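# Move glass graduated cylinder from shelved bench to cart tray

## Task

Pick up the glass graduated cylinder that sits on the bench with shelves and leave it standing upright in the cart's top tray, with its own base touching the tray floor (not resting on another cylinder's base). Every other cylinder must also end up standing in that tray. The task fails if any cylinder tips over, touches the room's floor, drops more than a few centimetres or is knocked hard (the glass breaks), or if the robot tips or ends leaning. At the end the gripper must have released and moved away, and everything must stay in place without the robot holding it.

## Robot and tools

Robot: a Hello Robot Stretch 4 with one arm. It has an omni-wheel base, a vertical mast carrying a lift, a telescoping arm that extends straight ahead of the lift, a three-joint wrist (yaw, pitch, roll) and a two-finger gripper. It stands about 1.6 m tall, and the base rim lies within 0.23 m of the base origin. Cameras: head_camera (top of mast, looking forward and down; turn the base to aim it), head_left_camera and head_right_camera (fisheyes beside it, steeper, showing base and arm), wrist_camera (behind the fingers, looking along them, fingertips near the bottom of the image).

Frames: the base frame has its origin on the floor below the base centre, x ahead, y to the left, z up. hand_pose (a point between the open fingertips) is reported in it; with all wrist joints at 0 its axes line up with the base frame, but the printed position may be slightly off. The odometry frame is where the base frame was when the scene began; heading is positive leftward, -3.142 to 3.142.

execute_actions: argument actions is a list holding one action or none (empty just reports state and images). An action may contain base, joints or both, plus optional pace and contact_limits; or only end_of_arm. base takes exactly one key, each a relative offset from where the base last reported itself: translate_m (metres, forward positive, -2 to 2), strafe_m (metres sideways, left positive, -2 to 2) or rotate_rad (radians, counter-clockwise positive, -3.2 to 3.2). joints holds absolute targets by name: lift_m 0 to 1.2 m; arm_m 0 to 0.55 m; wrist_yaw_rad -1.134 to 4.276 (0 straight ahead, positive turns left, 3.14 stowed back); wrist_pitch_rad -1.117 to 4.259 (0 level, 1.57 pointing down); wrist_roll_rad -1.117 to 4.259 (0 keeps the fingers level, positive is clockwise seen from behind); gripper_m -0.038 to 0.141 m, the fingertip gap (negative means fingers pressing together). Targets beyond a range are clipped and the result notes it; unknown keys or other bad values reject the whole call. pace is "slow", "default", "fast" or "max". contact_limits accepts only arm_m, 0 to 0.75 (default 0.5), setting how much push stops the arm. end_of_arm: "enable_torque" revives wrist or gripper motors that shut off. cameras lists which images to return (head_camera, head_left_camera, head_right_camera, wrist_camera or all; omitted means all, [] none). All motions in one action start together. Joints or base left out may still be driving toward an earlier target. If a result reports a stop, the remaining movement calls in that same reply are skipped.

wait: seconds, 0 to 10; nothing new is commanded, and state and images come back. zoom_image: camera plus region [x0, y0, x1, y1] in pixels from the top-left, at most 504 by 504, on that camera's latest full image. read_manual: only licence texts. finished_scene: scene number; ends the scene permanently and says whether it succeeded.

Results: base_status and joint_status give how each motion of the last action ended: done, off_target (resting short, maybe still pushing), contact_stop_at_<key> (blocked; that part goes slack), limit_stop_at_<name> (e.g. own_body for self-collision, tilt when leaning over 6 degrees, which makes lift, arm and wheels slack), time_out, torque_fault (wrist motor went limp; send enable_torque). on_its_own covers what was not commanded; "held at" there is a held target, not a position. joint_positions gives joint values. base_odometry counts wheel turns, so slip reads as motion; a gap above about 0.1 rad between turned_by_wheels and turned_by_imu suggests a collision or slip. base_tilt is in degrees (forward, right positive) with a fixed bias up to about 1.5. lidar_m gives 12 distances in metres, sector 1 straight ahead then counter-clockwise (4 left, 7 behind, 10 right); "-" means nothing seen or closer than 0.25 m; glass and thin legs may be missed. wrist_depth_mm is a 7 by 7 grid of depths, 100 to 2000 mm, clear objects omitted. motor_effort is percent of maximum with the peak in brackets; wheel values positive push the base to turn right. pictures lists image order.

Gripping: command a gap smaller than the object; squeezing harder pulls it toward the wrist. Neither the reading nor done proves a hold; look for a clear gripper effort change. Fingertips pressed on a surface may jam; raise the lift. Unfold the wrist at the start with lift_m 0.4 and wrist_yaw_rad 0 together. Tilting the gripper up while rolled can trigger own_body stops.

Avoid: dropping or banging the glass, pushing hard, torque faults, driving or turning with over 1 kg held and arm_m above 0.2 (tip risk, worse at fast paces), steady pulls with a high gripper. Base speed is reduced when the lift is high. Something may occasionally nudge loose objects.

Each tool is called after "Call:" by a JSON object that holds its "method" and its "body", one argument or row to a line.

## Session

Call:
{"method": "execute_actions", "body": {
  "actions": []
}}

Scene clock: 0.00 s.
base_odometry: x=+0.000 y=+0.000 heading=+0.000 (m, m, rad; odometry frame)
turned_by_wheels: +0.000 (rad since the last result)
turned_by_imu: +0.000 (rad since the last result)
base_tilt: forward=-0.4 right=+0.1 (deg)
lidar_m: 1.62 1.86 1.92 2.04 1.90 1.69 1.78 1.65 1.78 1.99 1.21 1.23
base_status: not commanded
joint_positions: lift_m=+0.129 arm_m=+0.002 wrist_yaw_rad=+3.143 wrist_pitch_rad=-0.004 wrist_roll_rad=+0.015 gripper_m=+0.057
joint_status: not commanded
motor_effort: lift_m=+18 arm_m=+0 wrist_yaw_rad=-1 wrist_pitch_rad=-7 wrist_roll_rad=-2 gripper_m=-2 wheel_0=+1 wheel_1=+0 wheel_2=+0 (%)
hand_pose: x=-0.1155 y=+0.0870 z=+0.3087 quat_wxyz=(-0.001, +0.002, +0.007, +1.000) (m; base frame)
wrist_depth_mm: 142 142 - - - 1983 1661 / - 141 - - - 1921 1708 / - 121 166 - - 1863 1708 / - 134 191 - - 1863 1661 / 138 149 1808 - - 1983 1661 / 1397 1537 1182 1464 216 1430 1336 / 904 946 798 842 798 866 866
pictures: head_camera, head_left_camera, head_right_camera, wrist_camera
Images, in order (width x height): head_camera 420x560, head_left_camera 420x672, head_right_camera 420x672, wrist_camera 616x392.

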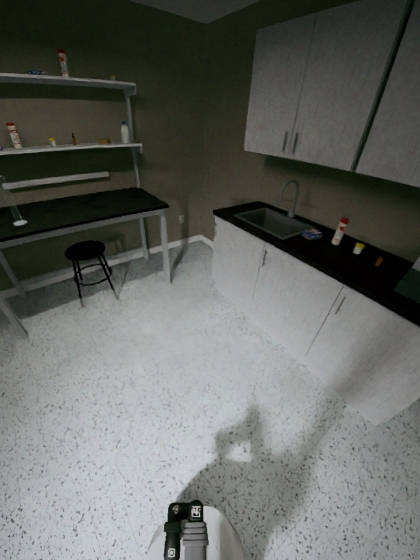

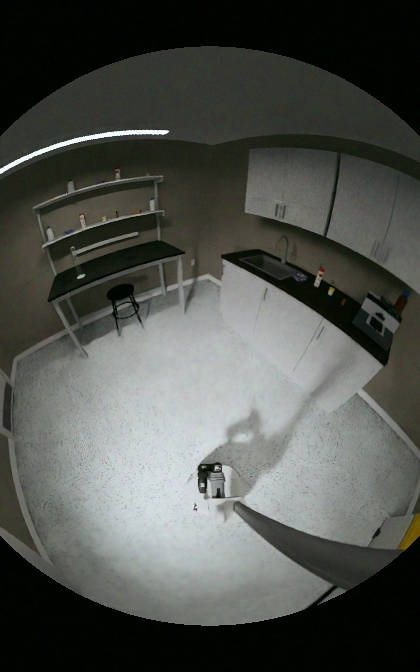

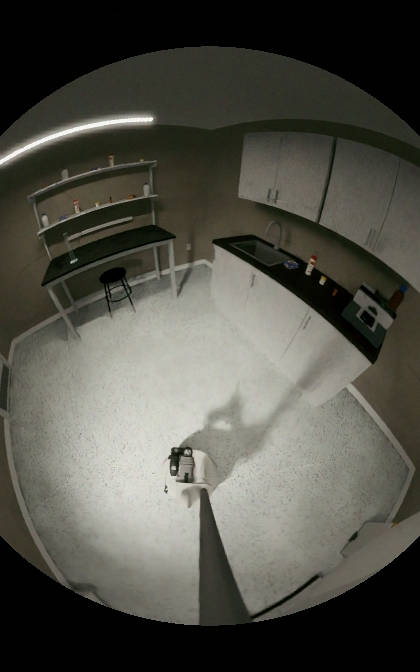

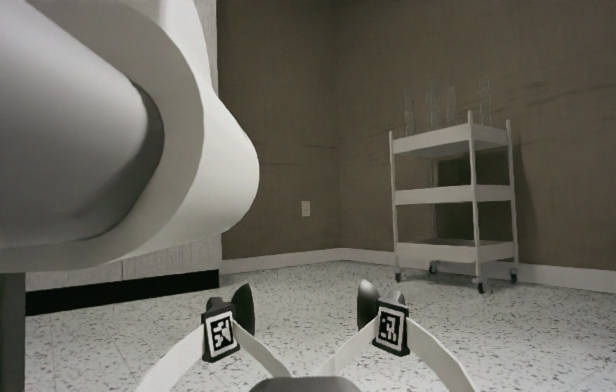

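Call:
{"method": "execute_actions", "body": {
  "actions": [
    {"base":{"rotate_rad":0.75},"joints":{"lift_m":0.9,"wrist_yaw_rad":0,"gripper_m":0.12}}
  ]
}}

Scene clock: 6.70 s.
base_odometry: x=+0.000 y=+0.000 heading=+0.749 (m, m, rad; odometry frame)
turned_by_wheels: +0.749 (rad since the last result)
turned_by_imu: +0.741 (rad since the last result)
base_tilt: forward=-0.4 right=+0.1 (deg)
lidar_m: 1.86 2.36 1.94 1.91 1.68 1.69 1.65 1.88 1.22 1.22 1.35 1.87
base_status: done
joint_positions: lift_m=+0.900 arm_m=+0.002 wrist_yaw_rad=+0.000 wrist_pitch_rad=-0.004 wrist_roll_rad=+0.015 gripper_m=+0.120
joint_status: all done
motor_effort: lift_m=+20(19) arm_m=+0(0) wrist_yaw_rad=-1(7) wrist_pitch_rad=-9(7) wrist_roll_rad=-1(2) gripper_m=+1(1) wheel_0=-7(13) wheel_1=-3(9) wheel_2=-4(10) (%)
hand_pose: x=+0.4616 y=-0.0873 z=+1.0792 quat_wxyz=(+1.000, +0.007, -0.002, +0.000) (m; base frame)
wrist_depth_mm: - - - - - - - / - - - - - - - / - - - - - - - / - - - - - - - / - - - - 1863 1808 - / - - - - 1983 - - / - - - 154 - - -
pictures: head_camera, head_left_camera, head_right_camera, wrist_camera
Images, in order (width x height): head_camera 420x560, head_left_camera 420x672, head_right_camera 420x672, wrist_camera 616x392.

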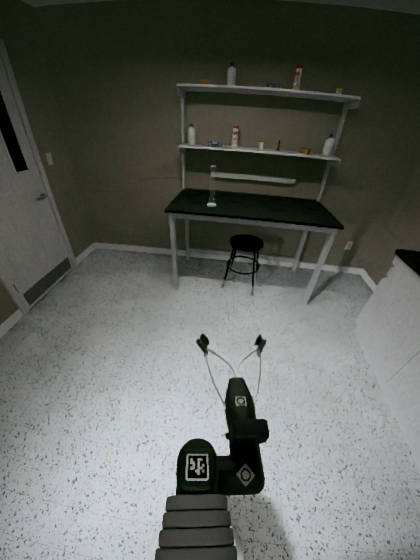

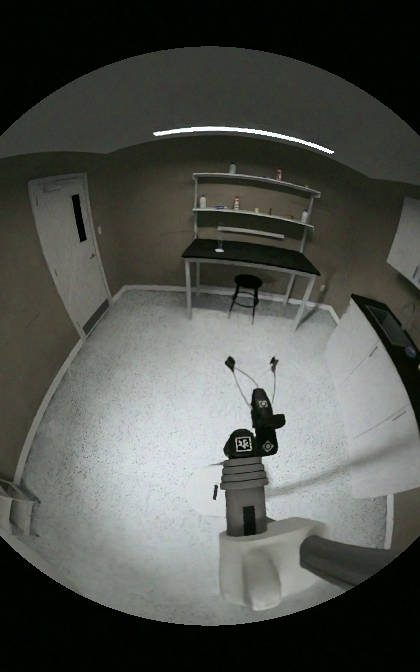

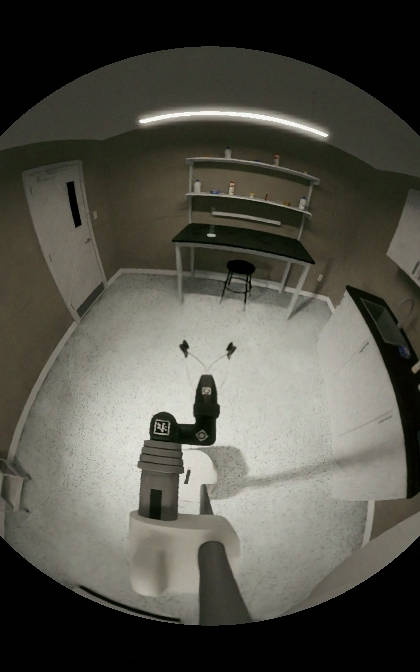

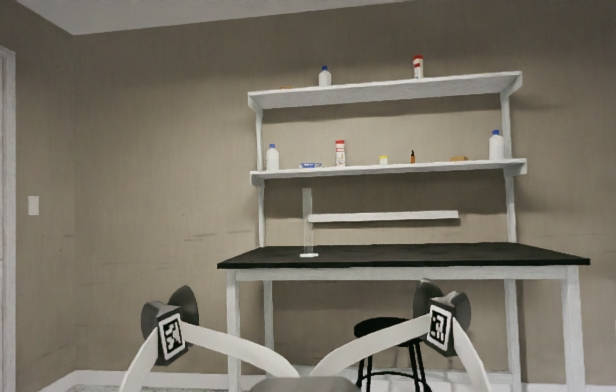

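Call:
{"method": "execute_actions", "body": {
  "actions": [
    {"base":{"translate_m":1.1},"joints":{"arm_m":0.1}}
  ],
  "cameras": ["head_camera","wrist_camera"]
}}

Scene clock: 14.53 s.
base_odometry: x=+0.805 y=+0.749 heading=+0.750 (m, m, rad; odometry frame)
turned_by_wheels: +0.001 (rad since the last result)
turned_by_imu: +0.002 (rad since the last result)
base_tilt: forward=-0.3 right=+0.1 (deg)
lidar_m: 0.75 0.85 1.75 1.74 1.90 2.29 2.75 1.73 1.38 1.38 0.98 0.77
base_status: done
joint_positions: lift_m=+0.900 arm_m=+0.099 wrist_yaw_rad=+0.000 wrist_pitch_rad=-0.004 wrist_roll_rad=+0.015 gripper_m=+0.120
joint_status: all done
motor_effort: lift_m=+18(20) arm_m=+7(7) wrist_yaw_rad=-1(2) wrist_pitch_rad=-9(8) wrist_roll_rad=-1(2) gripper_m=-1(1) wheel_0=+7(12) wheel_1=+5(9) wheel_2=-3(14) (%)
hand_pose: x=+0.5582 y=-0.0874 z=+1.0793 quat_wxyz=(+1.000, +0.007, -0.002, +0.000) (m; base frame)
wrist_depth_mm: 1336 1366 1281 1255 1229 1160 1138 / 1366 1308 1281 1255 1160 1138 1098 / 1366 1308 1118 1160 1182 1160 1118 / 1336 1308 1229 1205 1182 1118 1138 / 1366 1336 1281 1205 1160 1138 1078 / 1308 1281 878 854 750 732 788 / 1308 496 488 154 492 492 517
pictures: head_camera, wrist_camera
Images, in order (width x height): head_camera 420x560, wrist_camera 616x392.

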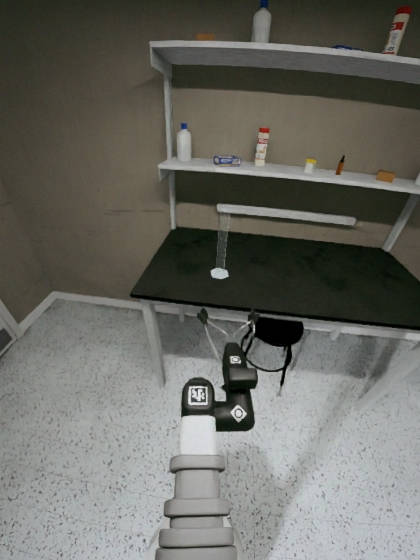

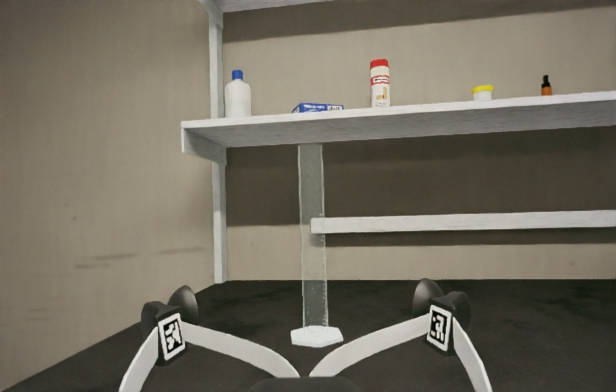

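Call:
{"method": "execute_actions", "body": {
  "actions": [
    {"base":{"translate_m":0.1},"joints":{"arm_m":0.34}}
  ],
  "cameras": ["wrist_camera"]
}}

Scene clock: 18.53 s.
base_odometry: x=+0.878 y=+0.817 heading=+0.750 (m, m, rad; odometry frame)
turned_by_wheels: +0.001 (rad since the last result)
turned_by_imu: +0.000 (rad since the last result)
base_tilt: forward=-0.3 right=+0.1 (deg)
lidar_m: 0.66 0.73 1.75 1.72 1.90 2.35 2.84 1.75 1.41 1.39 0.84 0.66
base_status: done
joint_positions: lift_m=+0.900 arm_m=+0.339 wrist_yaw_rad=+0.000 wrist_pitch_rad=-0.004 wrist_roll_rad=+0.015 gripper_m=+0.120
joint_status: all done
motor_effort: lift_m=+18(18) arm_m=+7(7) wrist_yaw_rad=-1(0) wrist_pitch_rad=-9(8) wrist_roll_rad=-1(2) gripper_m=-1(3) wheel_0=+6(10) wheel_1=+4(9) wheel_2=-3(12) (%)
hand_pose: x=+0.7982 y=-0.0874 z=+1.0793 quat_wxyz=(+1.000, +0.007, -0.002, +0.000) (m; base frame)
wrist_depth_mm: 991 960 904 891 854 820 597 / 960 707 647 647 668 676 691 / 991 946 904 891 866 831 798 / 960 946 904 891 854 820 809 / 976 946 891 866 842 820 809 / 976 960 854 854 750 732 798 / 960 492 484 154 492 488 517
pictures: wrist_camera
Images, in order (width x height): wrist_camera 616x392.

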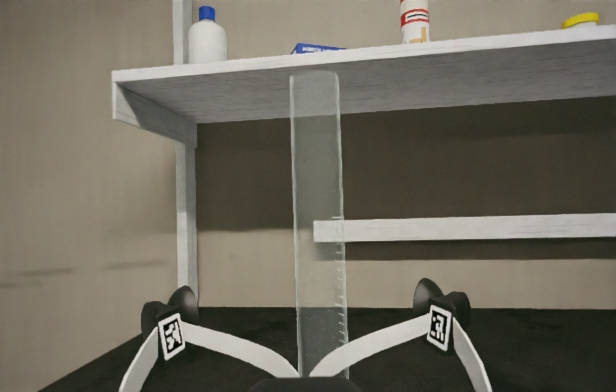

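Call:
{"method": "execute_actions", "body": {
  "actions": [
    {"base":{"strafe_m":-0.015},"joints":{"arm_m":0.475},"pace":"slow"}
  ],
  "cameras": ["wrist_camera"]
}}

Scene clock: 23.80 s.
base_odometry: x=+0.888 y=+0.806 heading=+0.750 (m, m, rad; odometry frame)
turned_by_wheels: +0.000 (rad since the last result)
turned_by_imu: -0.001 (rad since the last result)
base_tilt: forward=-0.3 right=+0.0 (deg)
lidar_m: 0.67 0.73 1.76 1.75 1.93 2.37 2.85 1.73 1.38 1.36 0.83 0.67
base_status: done
joint_positions: lift_m=+0.900 arm_m=+0.474 wrist_yaw_rad=+0.000 wrist_pitch_rad=-0.004 wrist_roll_rad=+0.015 gripper_m=+0.120
joint_status: all done
motor_effort: lift_m=+18(18) arm_m=+7(8) wrist_yaw_rad=-1(0) wrist_pitch_rad=-9(9) wrist_roll_rad=-1(2) gripper_m=-1(1) wheel_0=+7(11) wheel_1=-4(8) wheel_2=+0(1) (%)
hand_pose: x=+0.9332 y=-0.0874 z=+1.0793 quat_wxyz=(+1.000, +0.007, -0.002, +0.000) (m; base frame)
wrist_depth_mm: 854 496 477 452 455 466 477 / 854 580 647 654 661 683 676 / 831 798 768 750 732 707 691 / 842 788 768 759 723 699 676 / 820 809 768 741 707 691 676 / 809 788 750 732 715 691 676 / 809 492 480 154 496 488 517
pictures: wrist_camera
Images, in order (width x height): wrist_camera 616x392.

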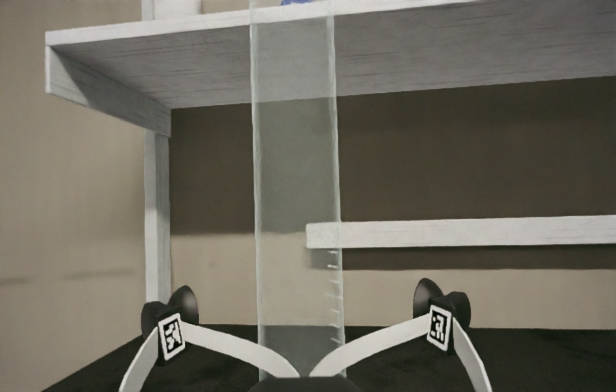

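Call:
{"method": "execute_actions", "body": {
  "actions": [
    {"joints":{"gripper_m":0.0}}
  ],
  "cameras": ["wrist_camera"]
}}

Call:
{"method": "execute_actions", "body": {
  "actions": [
    {"joints":{"lift_m":0.93},"pace":"slow"}
  ],
  "cameras": ["wrist_camera"]
}}

Scene clock: 28.73 s.
base_odometry: x=+0.888 y=+0.806 heading=+0.750 (m, m, rad; odometry frame)
turned_by_wheels: +0.000 (rad since the last result)
turned_by_imu: -0.001 (rad since the last result)
base_tilt: forward=-0.4 right=+0.1 (deg)
lidar_m: 0.66 0.73 1.76 1.72 1.90 2.38 2.85 1.76 1.38 1.37 0.82 0.68
base_status: not commanded
joint_positions: lift_m=+0.900 arm_m=+0.474 wrist_yaw_rad=+0.000 wrist_pitch_rad=-0.004 wrist_roll_rad=+0.015 gripper_m=+0.000
joint_status: all done
motor_effort: lift_m=+18(18) arm_m=+7(7) wrist_yaw_rad=-1(2) wrist_pitch_rad=-8(8) wrist_roll_rad=-3(2) gripper_m=-12(13) wheel_0=+7(8) wheel_1=-5(4) wheel_2=+0(0) (%)
hand_pose: x=+0.9332 y=-0.0874 z=+1.0793 quat_wxyz=(+1.000, +0.007, -0.002, +0.000) (m; base frame)
wrist_depth_mm: 831 492 477 452 459 469 473 / 842 580 634 647 661 676 683 / 831 798 778 759 732 699 683 / 831 798 768 750 723 699 683 / 820 809 759 750 715 699 676 / 809 778 759 699 707 699 676 / 820 564 186 504 462 517 512
pictures: wrist_camera
Images, in order (width x height): wrist_camera 616x392.

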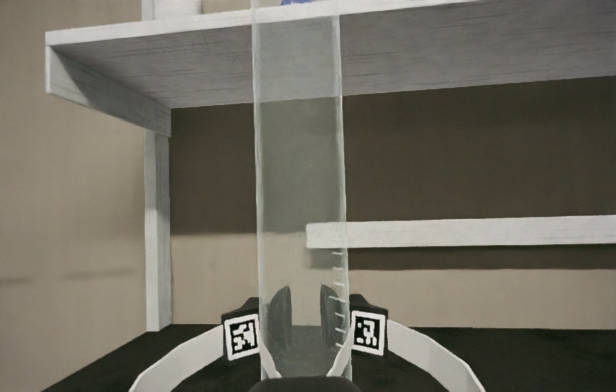

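Scene clock: 29.80 s.
base_odometry: x=+0.888 y=+0.806 heading=+0.750 (m, m, rad; odometry frame)
turned_by_wheels: +0.000 (rad since the last result)
turned_by_imu: +0.000 (rad since the last result)
base_tilt: forward=-0.3 right=+0.2 (deg)
lidar_m: 0.65 0.74 1.76 1.73 1.94 2.36 2.85 1.75 1.39 1.36 0.86 0.68
base_status: not commanded
joint_positions: lift_m=+0.930 arm_m=+0.474 wrist_yaw_rad=+0.000 wrist_pitch_rad=-0.002 wrist_roll_rad=+0.015 gripper_m=+0.000
joint_status: all done
motor_effort: lift_m=+21(25) arm_m=+7(7) wrist_yaw_rad=-1(1) wrist_pitch_rad=-15(15) wrist_roll_rad=-3(2) gripper_m=-12(12) wheel_0=+8(8) wheel_1=-5(4) wheel_2=+0(0) (%)
hand_pose: x=+0.9332 y=-0.0874 z=+1.1085 quat_wxyz=(+1.000, +0.007, -0.001, +0.000) (m; base frame)
wrist_depth_mm: 842 741 615 452 455 433 413 / 831 544 554 564 585 597 609 / 831 741 768 750 723 707 683 / 820 798 778 741 715 699 676 / 831 788 778 741 707 683 676 / 820 798 768 715 707 691 676 / 820 621 186 569 517 574 580
pictures: wrist_camera
Images, in order (width x height): wrist_camera 616x392.

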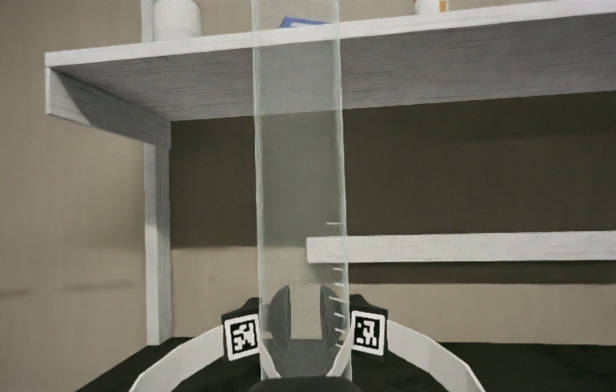

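Call:
{"method": "execute_actions", "body": {
  "actions": [
    {"joints":{"arm_m":0.05,"gripper_m":-0.008},"pace":"slow"}
  ],
  "cameras": ["wrist_camera"]
}}

Call:
{"method": "execute_actions", "body": {
  "actions": [
    {"base":{"rotate_rad":2.75},"pace":"slow"}
  ]
}}

Scene clock: 40.80 s.
base_odometry: x=+0.888 y=+0.806 heading=+0.750 (m, m, rad; odometry frame)
turned_by_wheels: +0.000 (rad since the last result)
turned_by_imu: -0.002 (rad since the last result)
base_tilt: forward=-0.4 right=+0.1 (deg)
lidar_m: 0.43 0.75 1.76 1.73 1.92 2.35 2.85 1.75 1.38 1.37 0.84 0.42
base_status: not commanded
joint_positions: lift_m=+0.930 arm_m=+0.051 wrist_yaw_rad=+0.000 wrist_pitch_rad=-0.002 wrist_roll_rad=+0.015 gripper_m=-0.008
joint_status: all done
motor_effort: lift_m=+21(21) arm_m=-7(8) wrist_yaw_rad=+0(1) wrist_pitch_rad=-14(14) wrist_roll_rad=-2(3) gripper_m=-11(11) wheel_0=+8(7) wheel_1=-5(5) wheel_2=+0(0) (%)
hand_pose: x=+0.5106 y=-0.0874 z=+1.1085 quat_wxyz=(+1.000, +0.007, -0.001, +0.000) (m; base frame)
wrist_depth_mm: 1308 1255 1182 1182 1138 1138 1060 / 1308 1281 1182 1160 1138 1060 1060 / 1336 1255 991 1025 1060 1078 1060 / 1308 1255 1229 1138 1138 1098 1060 / 1308 1255 1182 1160 1118 1078 1060 / 1281 1205 976 228 917 917 878 / 1308 634 185 569 525 580 580
pictures: wrist_camera
Images, in order (width x height): wrist_camera 616x392.

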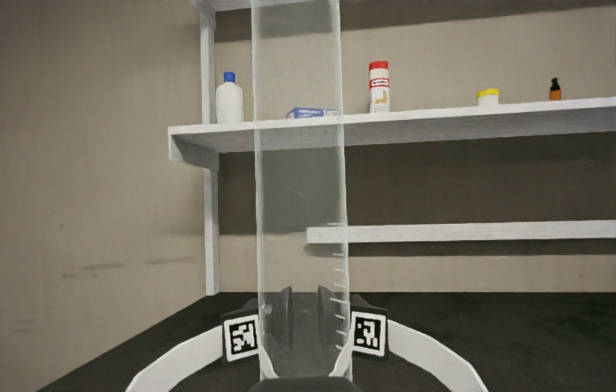

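Scene clock: 44.83 s.
base_odometry: x=+0.888 y=+0.806 heading=-2.784 (m, m, rad; odometry frame)
turned_by_wheels: +2.749 (rad since the last result)
turned_by_imu: +2.726 (rad since the last result)
base_tilt: forward=-0.3 right=+0.2 (deg)
lidar_m: 0.43 2.83 1.56 1.37 1.35 0.78 0.64 0.65 0.81 1.72 1.75 0.44
base_status: done
joint_positions: lift_m=+0.930 arm_m=+0.051 wrist_yaw_rad=+0.000 wrist_pitch_rad=-0.002 wrist_roll_rad=+0.015 gripper_m=-0.008
joint_status: not commanded
motor_effort: lift_m=+21(21) arm_m=-7(7) wrist_yaw_rad=-1(2) wrist_pitch_rad=-16(16) wrist_roll_rad=-2(1) gripper_m=-12(12) wheel_0=-7(11) wheel_1=-3(8) wheel_2=-5(10) (%)
hand_pose: x=+0.5106 y=-0.0874 z=+1.1085 quat_wxyz=(+1.000, +0.007, -0.001, +0.000) (m; base frame)
wrist_depth_mm: - - - - - - 1661 / - - - - - - 1661 / - - - - - - 1708 / - - - - - - 1756 / - - - - - - 1708 / - - - 226 - - 1708 / - - 185 - - - 1661
pictures: head_camera, head_left_camera, head_right_camera, wrist_camera
Images, in order (width x height): head_camera 420x560, head_left_camera 420x672, head_right_camera 420x672, wrist_camera 616x392.

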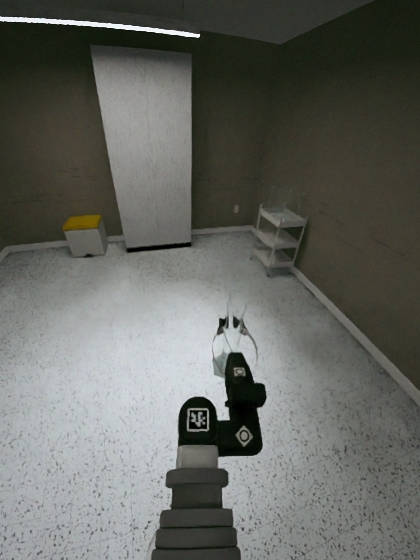

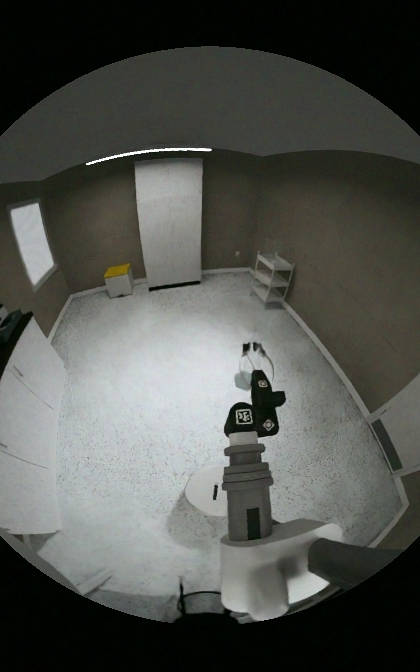

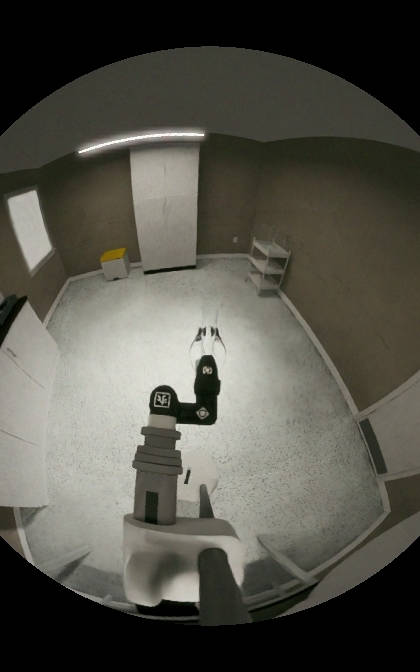

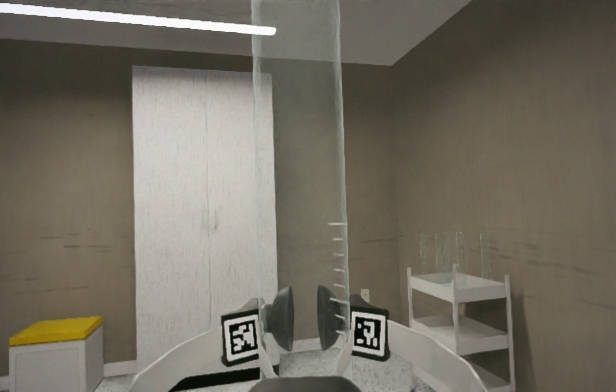

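Call:
{"method": "execute_actions", "body": {
  "actions": [
    {"base":{"rotate_rad":0.2},"pace":"slow"}
  ],
  "cameras": []
}}

Call:
{"method": "execute_actions", "body": {
  "actions": [
    {"base":{"translate_m":1.6}}
  ]
}}

Scene clock: 50.77 s.
base_odometry: x=+0.888 y=+0.806 heading=-2.586 (m, m, rad; odometry frame)
turned_by_wheels: +0.199 (rad since the last result)
turned_by_imu: +0.196 (rad since the last result)
base_tilt: forward=-0.4 right=+0.1 (deg)
lidar_m: 0.45 2.97 1.43 1.35 1.01 0.70 0.66 0.68 1.84 1.75 1.82 0.46
base_status: done
joint_positions: lift_m=+0.930 arm_m=+0.051 wrist_yaw_rad=+0.000 wrist_pitch_rad=-0.002 wrist_roll_rad=+0.015 gripper_m=-0.008
joint_status: not commanded
motor_effort: lift_m=+21(21) arm_m=-7(7) wrist_yaw_rad=-1(2) wrist_pitch_rad=-16(16) wrist_roll_rad=-3(2) gripper_m=-12(11) wheel_0=-8(11) wheel_1=-5(8) wheel_2=-6(8) (%)
hand_pose: x=+0.5106 y=-0.0874 z=+1.1085 quat_wxyz=(+1.000, +0.007, -0.001, +0.000) (m; base frame)
wrist_depth_mm: - - - - - - - / - - - - - - - / - - - - - - - / - - - - - - - / - - - - - - - / - - - 228 - - - / - - 186 - - - 1983
pictures: none
No camera images: the call's "cameras" was empty. Leave "cameras" out to get every camera's image.

Scene clock: 57.60 s.
base_odometry: x=-0.470 y=-0.039 heading=-2.585 (m, m, rad; odometry frame)
turned_by_wheels: +0.000 (rad since the last result)
turned_by_imu: +0.003 (rad since the last result)
base_tilt: forward=-0.4 right=+0.0 (deg)
lidar_m: 0.42 1.28 2.15 1.46 1.47 1.96 2.33 2.49 1.78 1.64 1.31 0.46
base_status: done
joint_positions: lift_m=+0.930 arm_m=+0.051 wrist_yaw_rad=+0.000 wrist_pitch_rad=-0.002 wrist_roll_rad=+0.015 gripper_m=-0.008
joint_status: not commanded
motor_effort: lift_m=+20(20) arm_m=-6(7) wrist_yaw_rad=-1(0) wrist_pitch_rad=-18(16) wrist_roll_rad=-2(2) gripper_m=-13(11) wheel_0=+7(11) wheel_1=+4(8) wheel_2=-4(12) (%)
hand_pose: x=+0.5106 y=-0.0874 z=+1.1086 quat_wxyz=(+1.000, +0.007, -0.001, +0.000) (m; base frame)
wrist_depth_mm: 1397 976 991 991 991 1499 1499 / 1397 960 991 976 991 1464 1537 / 1397 960 991 976 1025 1499 1499 / 1397 960 976 976 976 1464 1499 / 1397 960 976 960 991 1464 1464 / 1366 946 946 228 991 1464 1430 / 1366 960 185 960 976 1430 1464
pictures: head_camera, head_left_camera, head_right_camera, wrist_camera
Images, in order (width x height): head_camera 420x560, head_left_camera 420x672, head_right_camera 420x672, wrist_camera 616x392.

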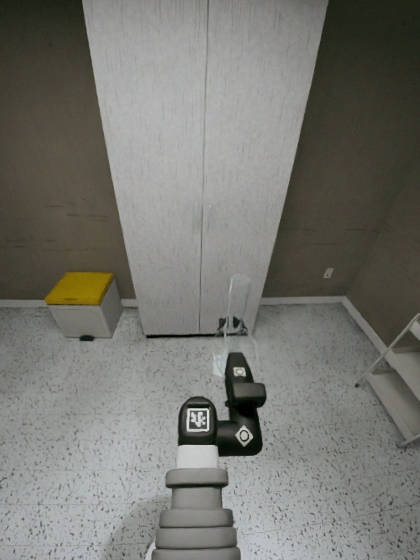

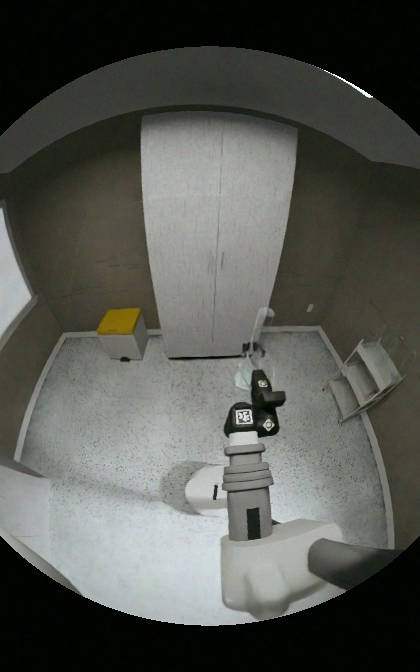

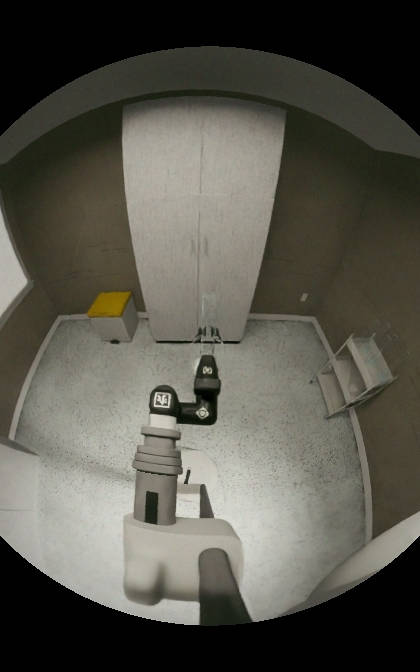

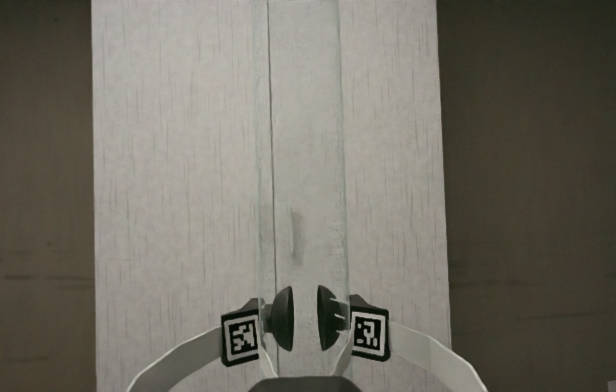

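Call:
{"method": "execute_actions", "body": {
  "actions": [
    {"base":{"rotate_rad":-1.57},"pace":"slow"}
  ]
}}

Scene clock: 63.50 s.
base_odometry: x=-0.470 y=-0.039 heading=+2.129 (m, m, rad; odometry frame)
turned_by_wheels: -1.569 (rad since the last result)
turned_by_imu: -1.557 (rad since the last result)
base_tilt: forward=-0.4 right=+0.2 (deg)
lidar_m: 0.43 1.32 1.31 1.22 1.27 2.18 1.46 1.50 2.02 2.28 2.49 0.45
base_status: done
joint_positions: lift_m=+0.930 arm_m=+0.051 wrist_yaw_rad=+0.000 wrist_pitch_rad=-0.002 wrist_roll_rad=+0.015 gripper_m=-0.008
joint_status: not commanded
motor_effort: lift_m=+20(20) arm_m=-7(7) wrist_yaw_rad=+0(1) wrist_pitch_rad=-14(16) wrist_roll_rad=-1(2) gripper_m=-12(13) wheel_0=+7(10) wheel_1=+5(8) wheel_2=+5(9) (%)
hand_pose: x=+0.5106 y=-0.0875 z=+1.1086 quat_wxyz=(+1.000, +0.007, -0.001, +0.000) (m; base frame)
wrist_depth_mm: 1397 1336 1430 1430 1430 1430 1464 / 1397 1397 1397 1430 1430 1430 1464 / 1366 1397 1430 1397 1430 1430 1499 / 1397 1366 1397 1397 1430 1464 1430 / 1397 1397 1430 1397 1397 1430 1464 / 1336 1336 1336 226 1397 1464 1464 / 1281 1205 185 1397 1430 1464 1397
pictures: head_camera, head_left_camera, head_right_camera, wrist_camera
Images, in order (width x height): head_camera 420x560, head_left_camera 420x672, head_right_camera 420x672, wrist_camera 616x392.

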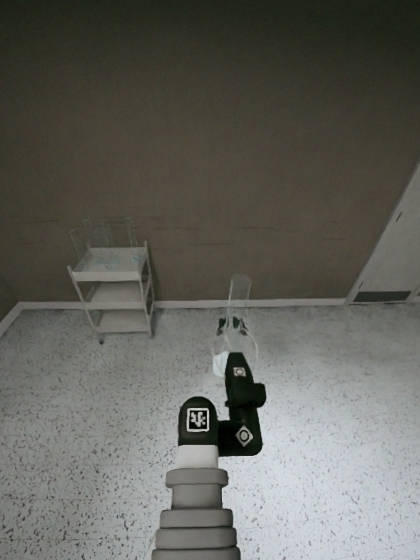

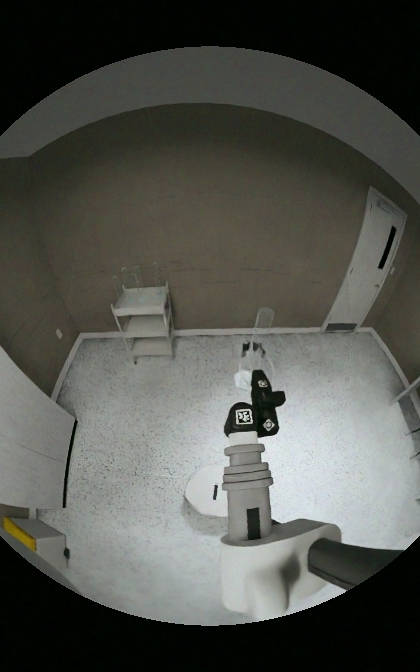

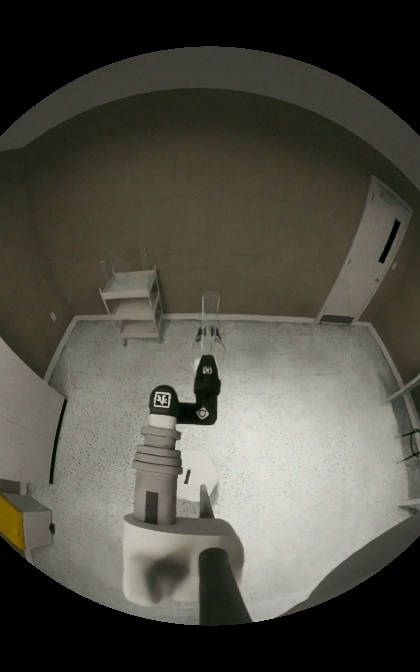

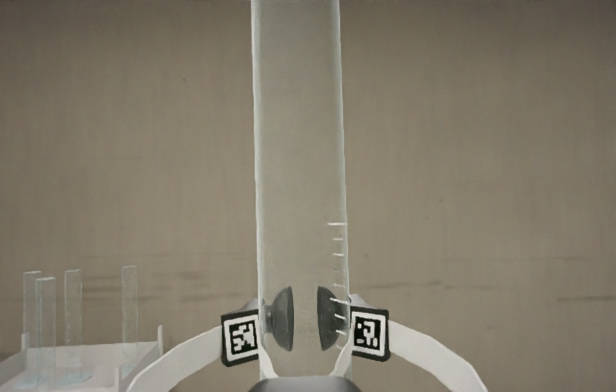

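Call:
{"method": "execute_actions", "body": {
  "actions": [
    {"base":{"strafe_m":0.7},"pace":"slow"}
  ],
  "cameras": []
}}

Call:
{"method": "execute_actions", "body": {
  "actions": [
    {"base":{"translate_m":0.3},"pace":"slow"}
  ]
}}

Call:
{"method": "zoom_image", "body": {
  "camera": "head_camera",
  "region": [140,210,300,370]
}}

Scene clock: 77.33 s.
base_odometry: x=-1.064 y=-0.410 heading=+2.129 (m, m, rad; odometry frame)
turned_by_wheels: +0.000 (rad since the last result)
turned_by_imu: -0.002 (rad since the last result)
base_tilt: forward=-0.4 right=+0.1 (deg)
lidar_m: 0.45 1.51 0.57 0.53 0.57 0.94 2.11 1.73 2.03 2.98 2.45 0.45
base_status: done
joint_positions: lift_m=+0.930 arm_m=+0.051 wrist_yaw_rad=+0.000 wrist_pitch_rad=-0.002 wrist_roll_rad=+0.015 gripper_m=-0.008
joint_status: not commanded
motor_effort: lift_m=+20(20) arm_m=-7(7) wrist_yaw_rad=-1(1) wrist_pitch_rad=-17(16) wrist_roll_rad=-2(1) gripper_m=-13(11) wheel_0=-7(10) wheel_1=+4(10) wheel_2=+0(4) (%)
hand_pose: x=+0.5106 y=-0.0874 z=+1.1086 quat_wxyz=(+1.000, +0.007, -0.001, +0.000) (m; base frame)
wrist_depth_mm: 1366 1366 1397 1397 1430 1430 1464 / 1366 1336 1366 1366 1430 1430 1464 / 1336 1366 1366 1430 1397 1464 1464 / 1366 1397 1397 1397 1397 1397 1430 / 1336 1308 1308 1336 1397 1397 1397 / 1336 1366 1336 228 1397 1397 1430 / 1308 1308 186 1138 946 1397 1397
pictures: none
No camera images: the call's "cameras" was empty. Leave "cameras" out to get every camera's image.

Scene clock: 81.63 s.
base_odometry: x=-1.223 y=-0.156 heading=+2.130 (m, m, rad; odometry frame)
turned_by_wheels: +0.000 (rad since the last result)
turned_by_imu: +0.000 (rad since the last result)
base_tilt: forward=-0.4 right=+0.1 (deg)
lidar_m: 0.44 1.40 0.58 0.56 0.57 0.79 2.40 2.00 2.45 2.99 2.00 0.45
base_status: done
joint_positions: lift_m=+0.930 arm_m=+0.051 wrist_yaw_rad=+0.000 wrist_pitch_rad=-0.002 wrist_roll_rad=+0.015 gripper_m=-0.008
joint_status: not commanded
motor_effort: lift_m=+20(20) arm_m=-7(7) wrist_yaw_rad=-1(1) wrist_pitch_rad=-17(14) wrist_roll_rad=-2(3) gripper_m=-12(12) wheel_0=+7(10) wheel_1=+5(7) wheel_2=-7(8) (%)
hand_pose: x=+0.5106 y=-0.0874 z=+1.1086 quat_wxyz=(+1.000, +0.007, -0.001, +0.000) (m; base frame)
wrist_depth_mm: 1078 1078 1078 1078 1098 1118 1138 / 1060 1060 1098 1118 1098 1098 1138 / 1060 1060 1078 1078 1098 1098 1118 / 1042 1060 1078 1078 1078 1118 1118 / 1042 1060 1042 1060 1078 1098 1118 / 1025 1042 1060 227 1098 1098 1098 / 1025 1042 186 1078 976 1098 1118
pictures: head_camera, head_left_camera, head_right_camera, wrist_camera
Images, in order (width x height): head_camera 420x560, head_left_camera 420x672, head_right_camera 420x672, wrist_camera 616x392.

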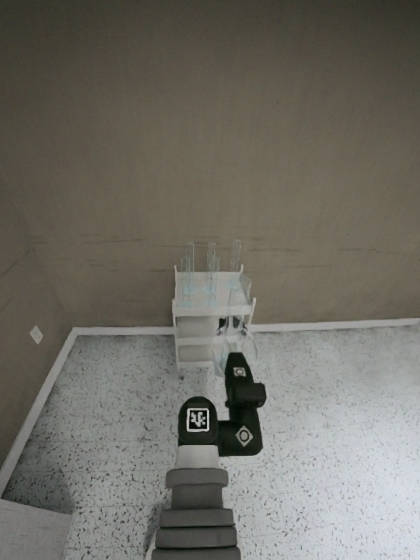

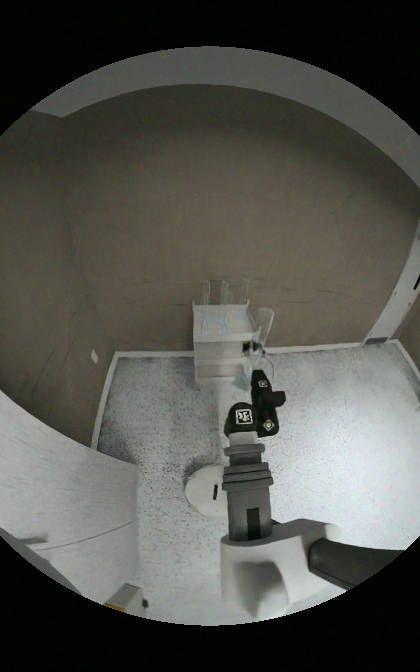

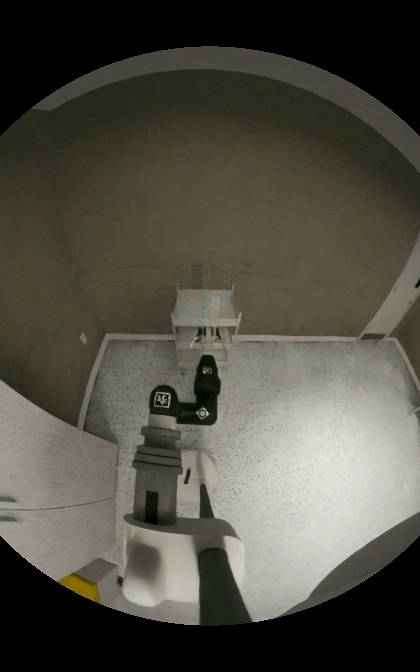

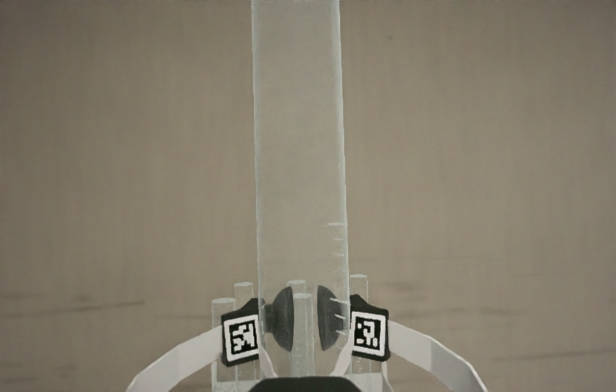

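Region (140, 210, 300, 370) of head_camera's 420x560 image, scaled by 3.150, with more detail than that image has.

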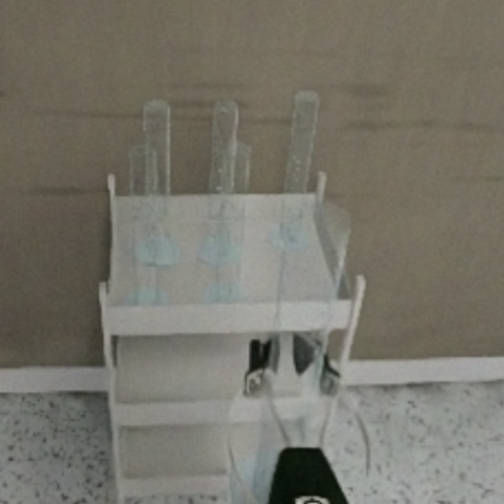

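Call:
{"method": "execute_actions", "body": {
  "actions": [
    {"base":{"strafe_m":-0.125},"joints":{"lift_m":0.96},"pace":"slow"}
  ],
  "cameras": []
}}

Call:
{"method": "execute_actions", "body": {
  "actions": [
    {"base":{"translate_m":0.2},"joints":{"arm_m":0.37},"pace":"slow"}
  ],
  "cameras": []
}}

Call:
{"method": "execute_actions", "body": {
  "actions": [
    {"joints":{"lift_m":0.8},"pace":"slow"}
  ]
}}

Call:
{"method": "zoom_image", "body": {
  "camera": "head_right_camera",
  "region": [140,250,270,380]
}}

Scene clock: 92.10 s.
base_odometry: x=-1.117 y=-0.089 heading=+2.130 (m, m, rad; odometry frame)
turned_by_wheels: +0.000 (rad since the last result)
turned_by_imu: -0.001 (rad since the last result)
base_tilt: forward=-0.4 right=+0.1 (deg)
lidar_m: 0.43 0.94 1.22 0.68 0.70 0.95 2.39 1.95 2.42 2.86 2.01 1.43
base_status: done
joint_positions: lift_m=+0.960 arm_m=+0.051 wrist_yaw_rad=+0.000 wrist_pitch_rad=-0.002 wrist_roll_rad=+0.015 gripper_m=-0.008
joint_status: all done
motor_effort: lift_m=+21(20) arm_m=-7(7) wrist_yaw_rad=+0(1) wrist_pitch_rad=-16(15) wrist_roll_rad=-1(1) gripper_m=-13(11) wheel_0=+8(13) wheel_1=-6(9) wheel_2=+0(5) (%)
hand_pose: x=+0.5106 y=-0.0874 z=+1.1384 quat_wxyz=(+1.000, +0.007, -0.001, +0.000) (m; base frame)
wrist_depth_mm: 1078 1078 1078 1118 1118 1138 1138 / 1060 1060 1078 1098 1118 1118 1138 / 1060 1060 1078 1078 1078 1098 1138 / 1042 1078 1078 1098 1098 1118 1138 / 1060 1060 1078 1078 1098 1118 1118 / 1025 1060 1060 226 1078 1098 1118 / 1042 1060 186 1042 1060 1078 1098
pictures: none
No camera images: the call's "cameras" was empty. Leave "cameras" out to get every camera's image.

Scene clock: 96.57 s.
base_odometry: x=-1.223 y=+0.080 heading=+2.130 (m, m, rad; odometry frame)
turned_by_wheels: +0.001 (rad since the last result)
turned_by_imu: +0.000 (rad since the last result)
base_tilt: forward=-0.4 right=+0.1 (deg)
lidar_m: 0.72 0.75 1.21 0.68 0.72 0.96 2.61 2.11 2.71 2.86 1.73 1.22
base_status: done
joint_positions: lift_m=+0.960 arm_m=+0.369 wrist_yaw_rad=+0.000 wrist_pitch_rad=-0.002 wrist_roll_rad=+0.015 gripper_m=-0.008
joint_status: all done
motor_effort: lift_m=+21(21) arm_m=+7(8) wrist_yaw_rad=+0(0) wrist_pitch_rad=-16(14) wrist_roll_rad=-2(2) gripper_m=-13(12) wheel_0=+7(10) wheel_1=+5(7) wheel_2=-5(10) (%)
hand_pose: x=+0.8282 y=-0.0874 z=+1.1384 quat_wxyz=(+1.000, +0.007, -0.001, +0.000) (m; base frame)
wrist_depth_mm: 559 564 580 580 580 591 603 / 554 564 569 574 580 580 591 / 559 559 574 569 580 585 585 / 549 559 564 569 580 580 585 / 549 559 564 564 574 574 580 / 544 554 559 227 569 580 585 / 549 549 185 554 564 574 574
pictures: none
No camera images: the call's "cameras" was empty. Leave "cameras" out to get every camera's image.

Scene clock: 98.67 s.
base_odometry: x=-1.223 y=+0.080 heading=+2.130 (m, m, rad; odometry frame)
turned_by_wheels: +0.000 (rad since the last result)
turned_by_imu: +0.000 (rad since the last result)
base_tilt: forward=-0.3 right=+0.2 (deg)
lidar_m: 0.71 0.76 1.21 0.70 0.71 0.97 2.61 2.10 2.72 2.84 1.72 1.23
base_status: not commanded
joint_positions: lift_m=+0.800 arm_m=+0.369 wrist_yaw_rad=+0.000 wrist_pitch_rad=-0.002 wrist_roll_rad=+0.015 gripper_m=-0.008
joint_status: all done
motor_effort: lift_m=+15(18) arm_m=+7(7) wrist_yaw_rad=-1(1) wrist_pitch_rad=-16(15) wrist_roll_rad=-2(1) gripper_m=-15(13) wheel_0=+7(7) wheel_1=+5(5) wheel_2=-5(5) (%)
hand_pose: x=+0.8282 y=-0.0874 z=+0.9789 quat_wxyz=(+1.000, +0.007, -0.001, +0.000) (m; base frame)
wrist_depth_mm: 564 569 569 585 585 591 597 / 554 564 569 569 585 591 597 / 554 559 569 569 580 580 597 / 549 559 569 574 574 580 585 / 544 554 564 574 574 580 585 / 544 549 554 227 569 580 580 / 544 549 186 559 569 580 580
pictures: head_camera, head_left_camera, head_right_camera, wrist_camera
Images, in order (width x height): head_camera 420x560, head_left_camera 420x672, head_right_camera 420x672, wrist_camera 616x392.

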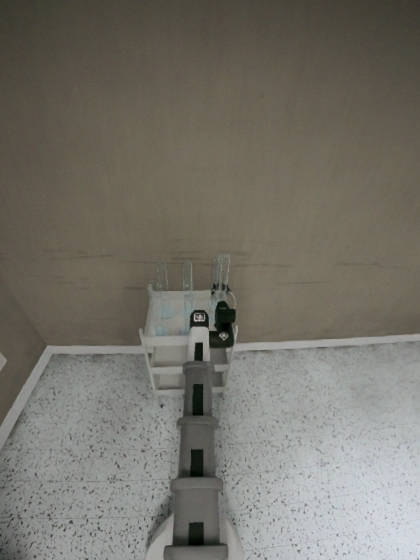

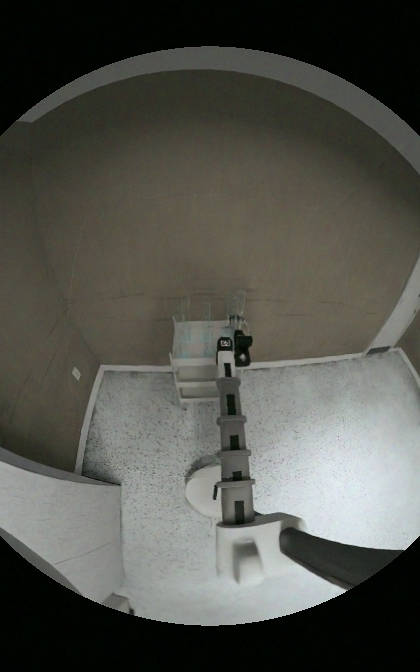

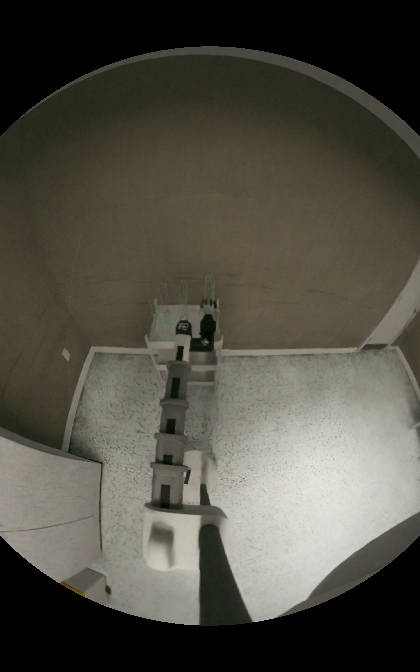

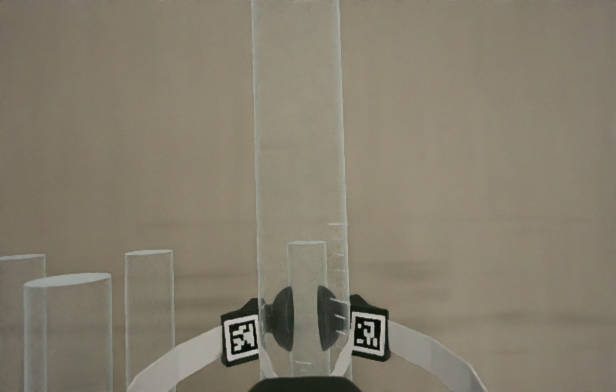

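Region (140, 250, 270, 380) of head_right_camera's 420x672 image, scaled by 3.877, with more detail than that image has.

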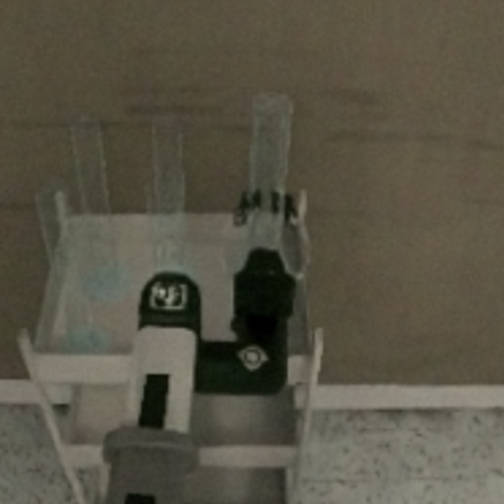

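Call:
{"method": "execute_actions", "body": {
  "actions": [
    {"joints":{"lift_m":0.70,"arm_m":0.385},"pace":"slow"}
  ]
}}

Call:
{"method": "zoom_image", "body": {
  "camera": "head_right_camera",
  "region": [150,270,260,380]
}}

Scene clock: 106.37 s.
base_odometry: x=-1.223 y=+0.080 heading=+2.130 (m, m, rad; odometry frame)
turned_by_wheels: +0.000 (rad since the last result)
turned_by_imu: -0.001 (rad since the last result)
base_tilt: forward=-0.5 right=+0.1 (deg)
lidar_m: 0.73 0.74 1.21 0.69 0.72 0.95 2.62 2.14 2.69 2.84 1.73 1.22
base_status: not commanded
joint_positions: lift_m=+0.701 arm_m=+0.384 wrist_yaw_rad=+0.001 wrist_pitch_rad=-0.021 wrist_roll_rad=+0.015 gripper_m=-0.008
joint_status: all done
on_its_own: wrist_pitch_rad is at rest, and its effort (+38) is outside its rest range (-23 to +23)
motor_effort: lift_m=+9(15) arm_m=+6(7) wrist_yaw_rad=-4(4) wrist_pitch_rad=+38(39) wrist_roll_rad=-2(2) gripper_m=-12(13) wheel_0=+7(6) wheel_1=+6(6) wheel_2=-4(5) (%)
hand_pose: x=+0.8434 y=-0.0870 z=+0.8849 quat_wxyz=(+1.000, +0.007, -0.010, +0.001) (m; base frame)
wrist_depth_mm: 559 569 564 574 574 591 591 / 549 549 564 564 574 580 580 / 544 554 559 564 564 574 580 / 544 554 554 554 569 564 574 / 539 544 544 549 554 564 564 / 530 530 544 227 554 554 564 / 530 525 186 544 452 554 554
pictures: head_camera, head_left_camera, head_right_camera, wrist_camera
Images, in order (width x height): head_camera 420x560, head_left_camera 420x672, head_right_camera 420x672, wrist_camera 616x392.

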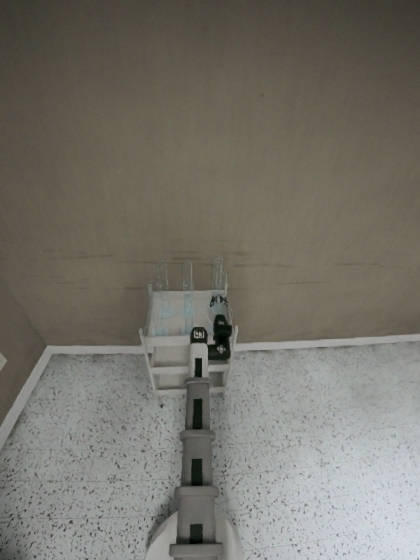

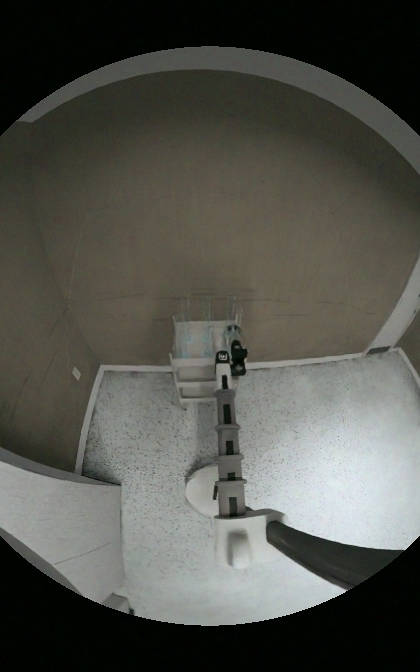

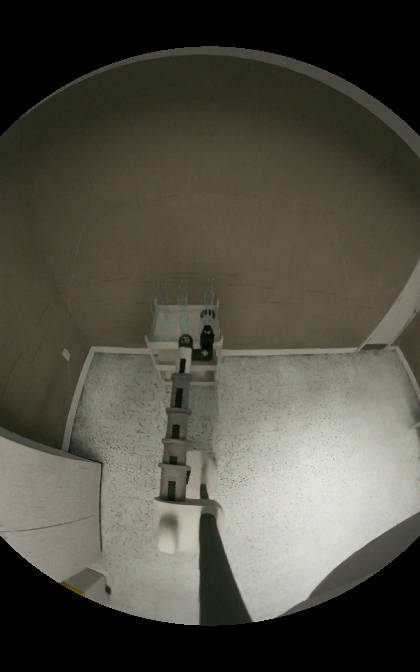

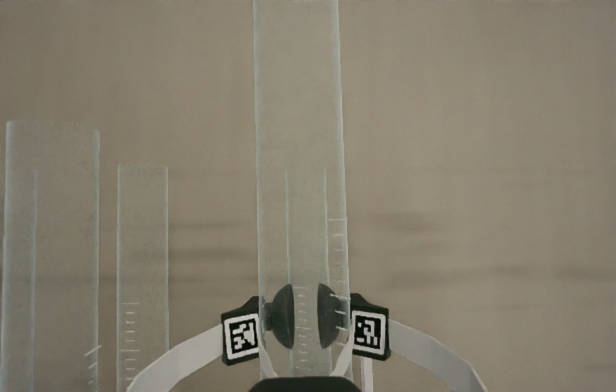

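Region (150, 270, 260, 380) of head_right_camera's 420x672 image, scaled by 4.582, with more detail than that image has.

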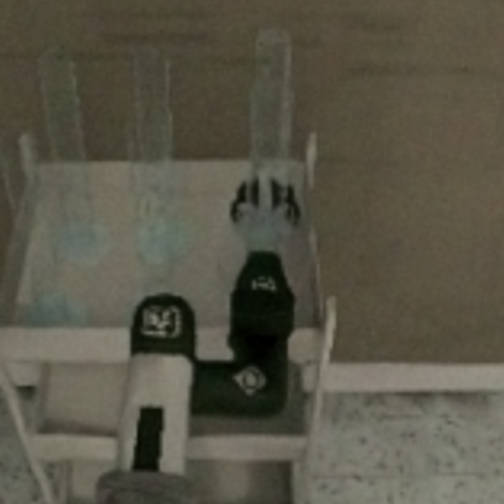

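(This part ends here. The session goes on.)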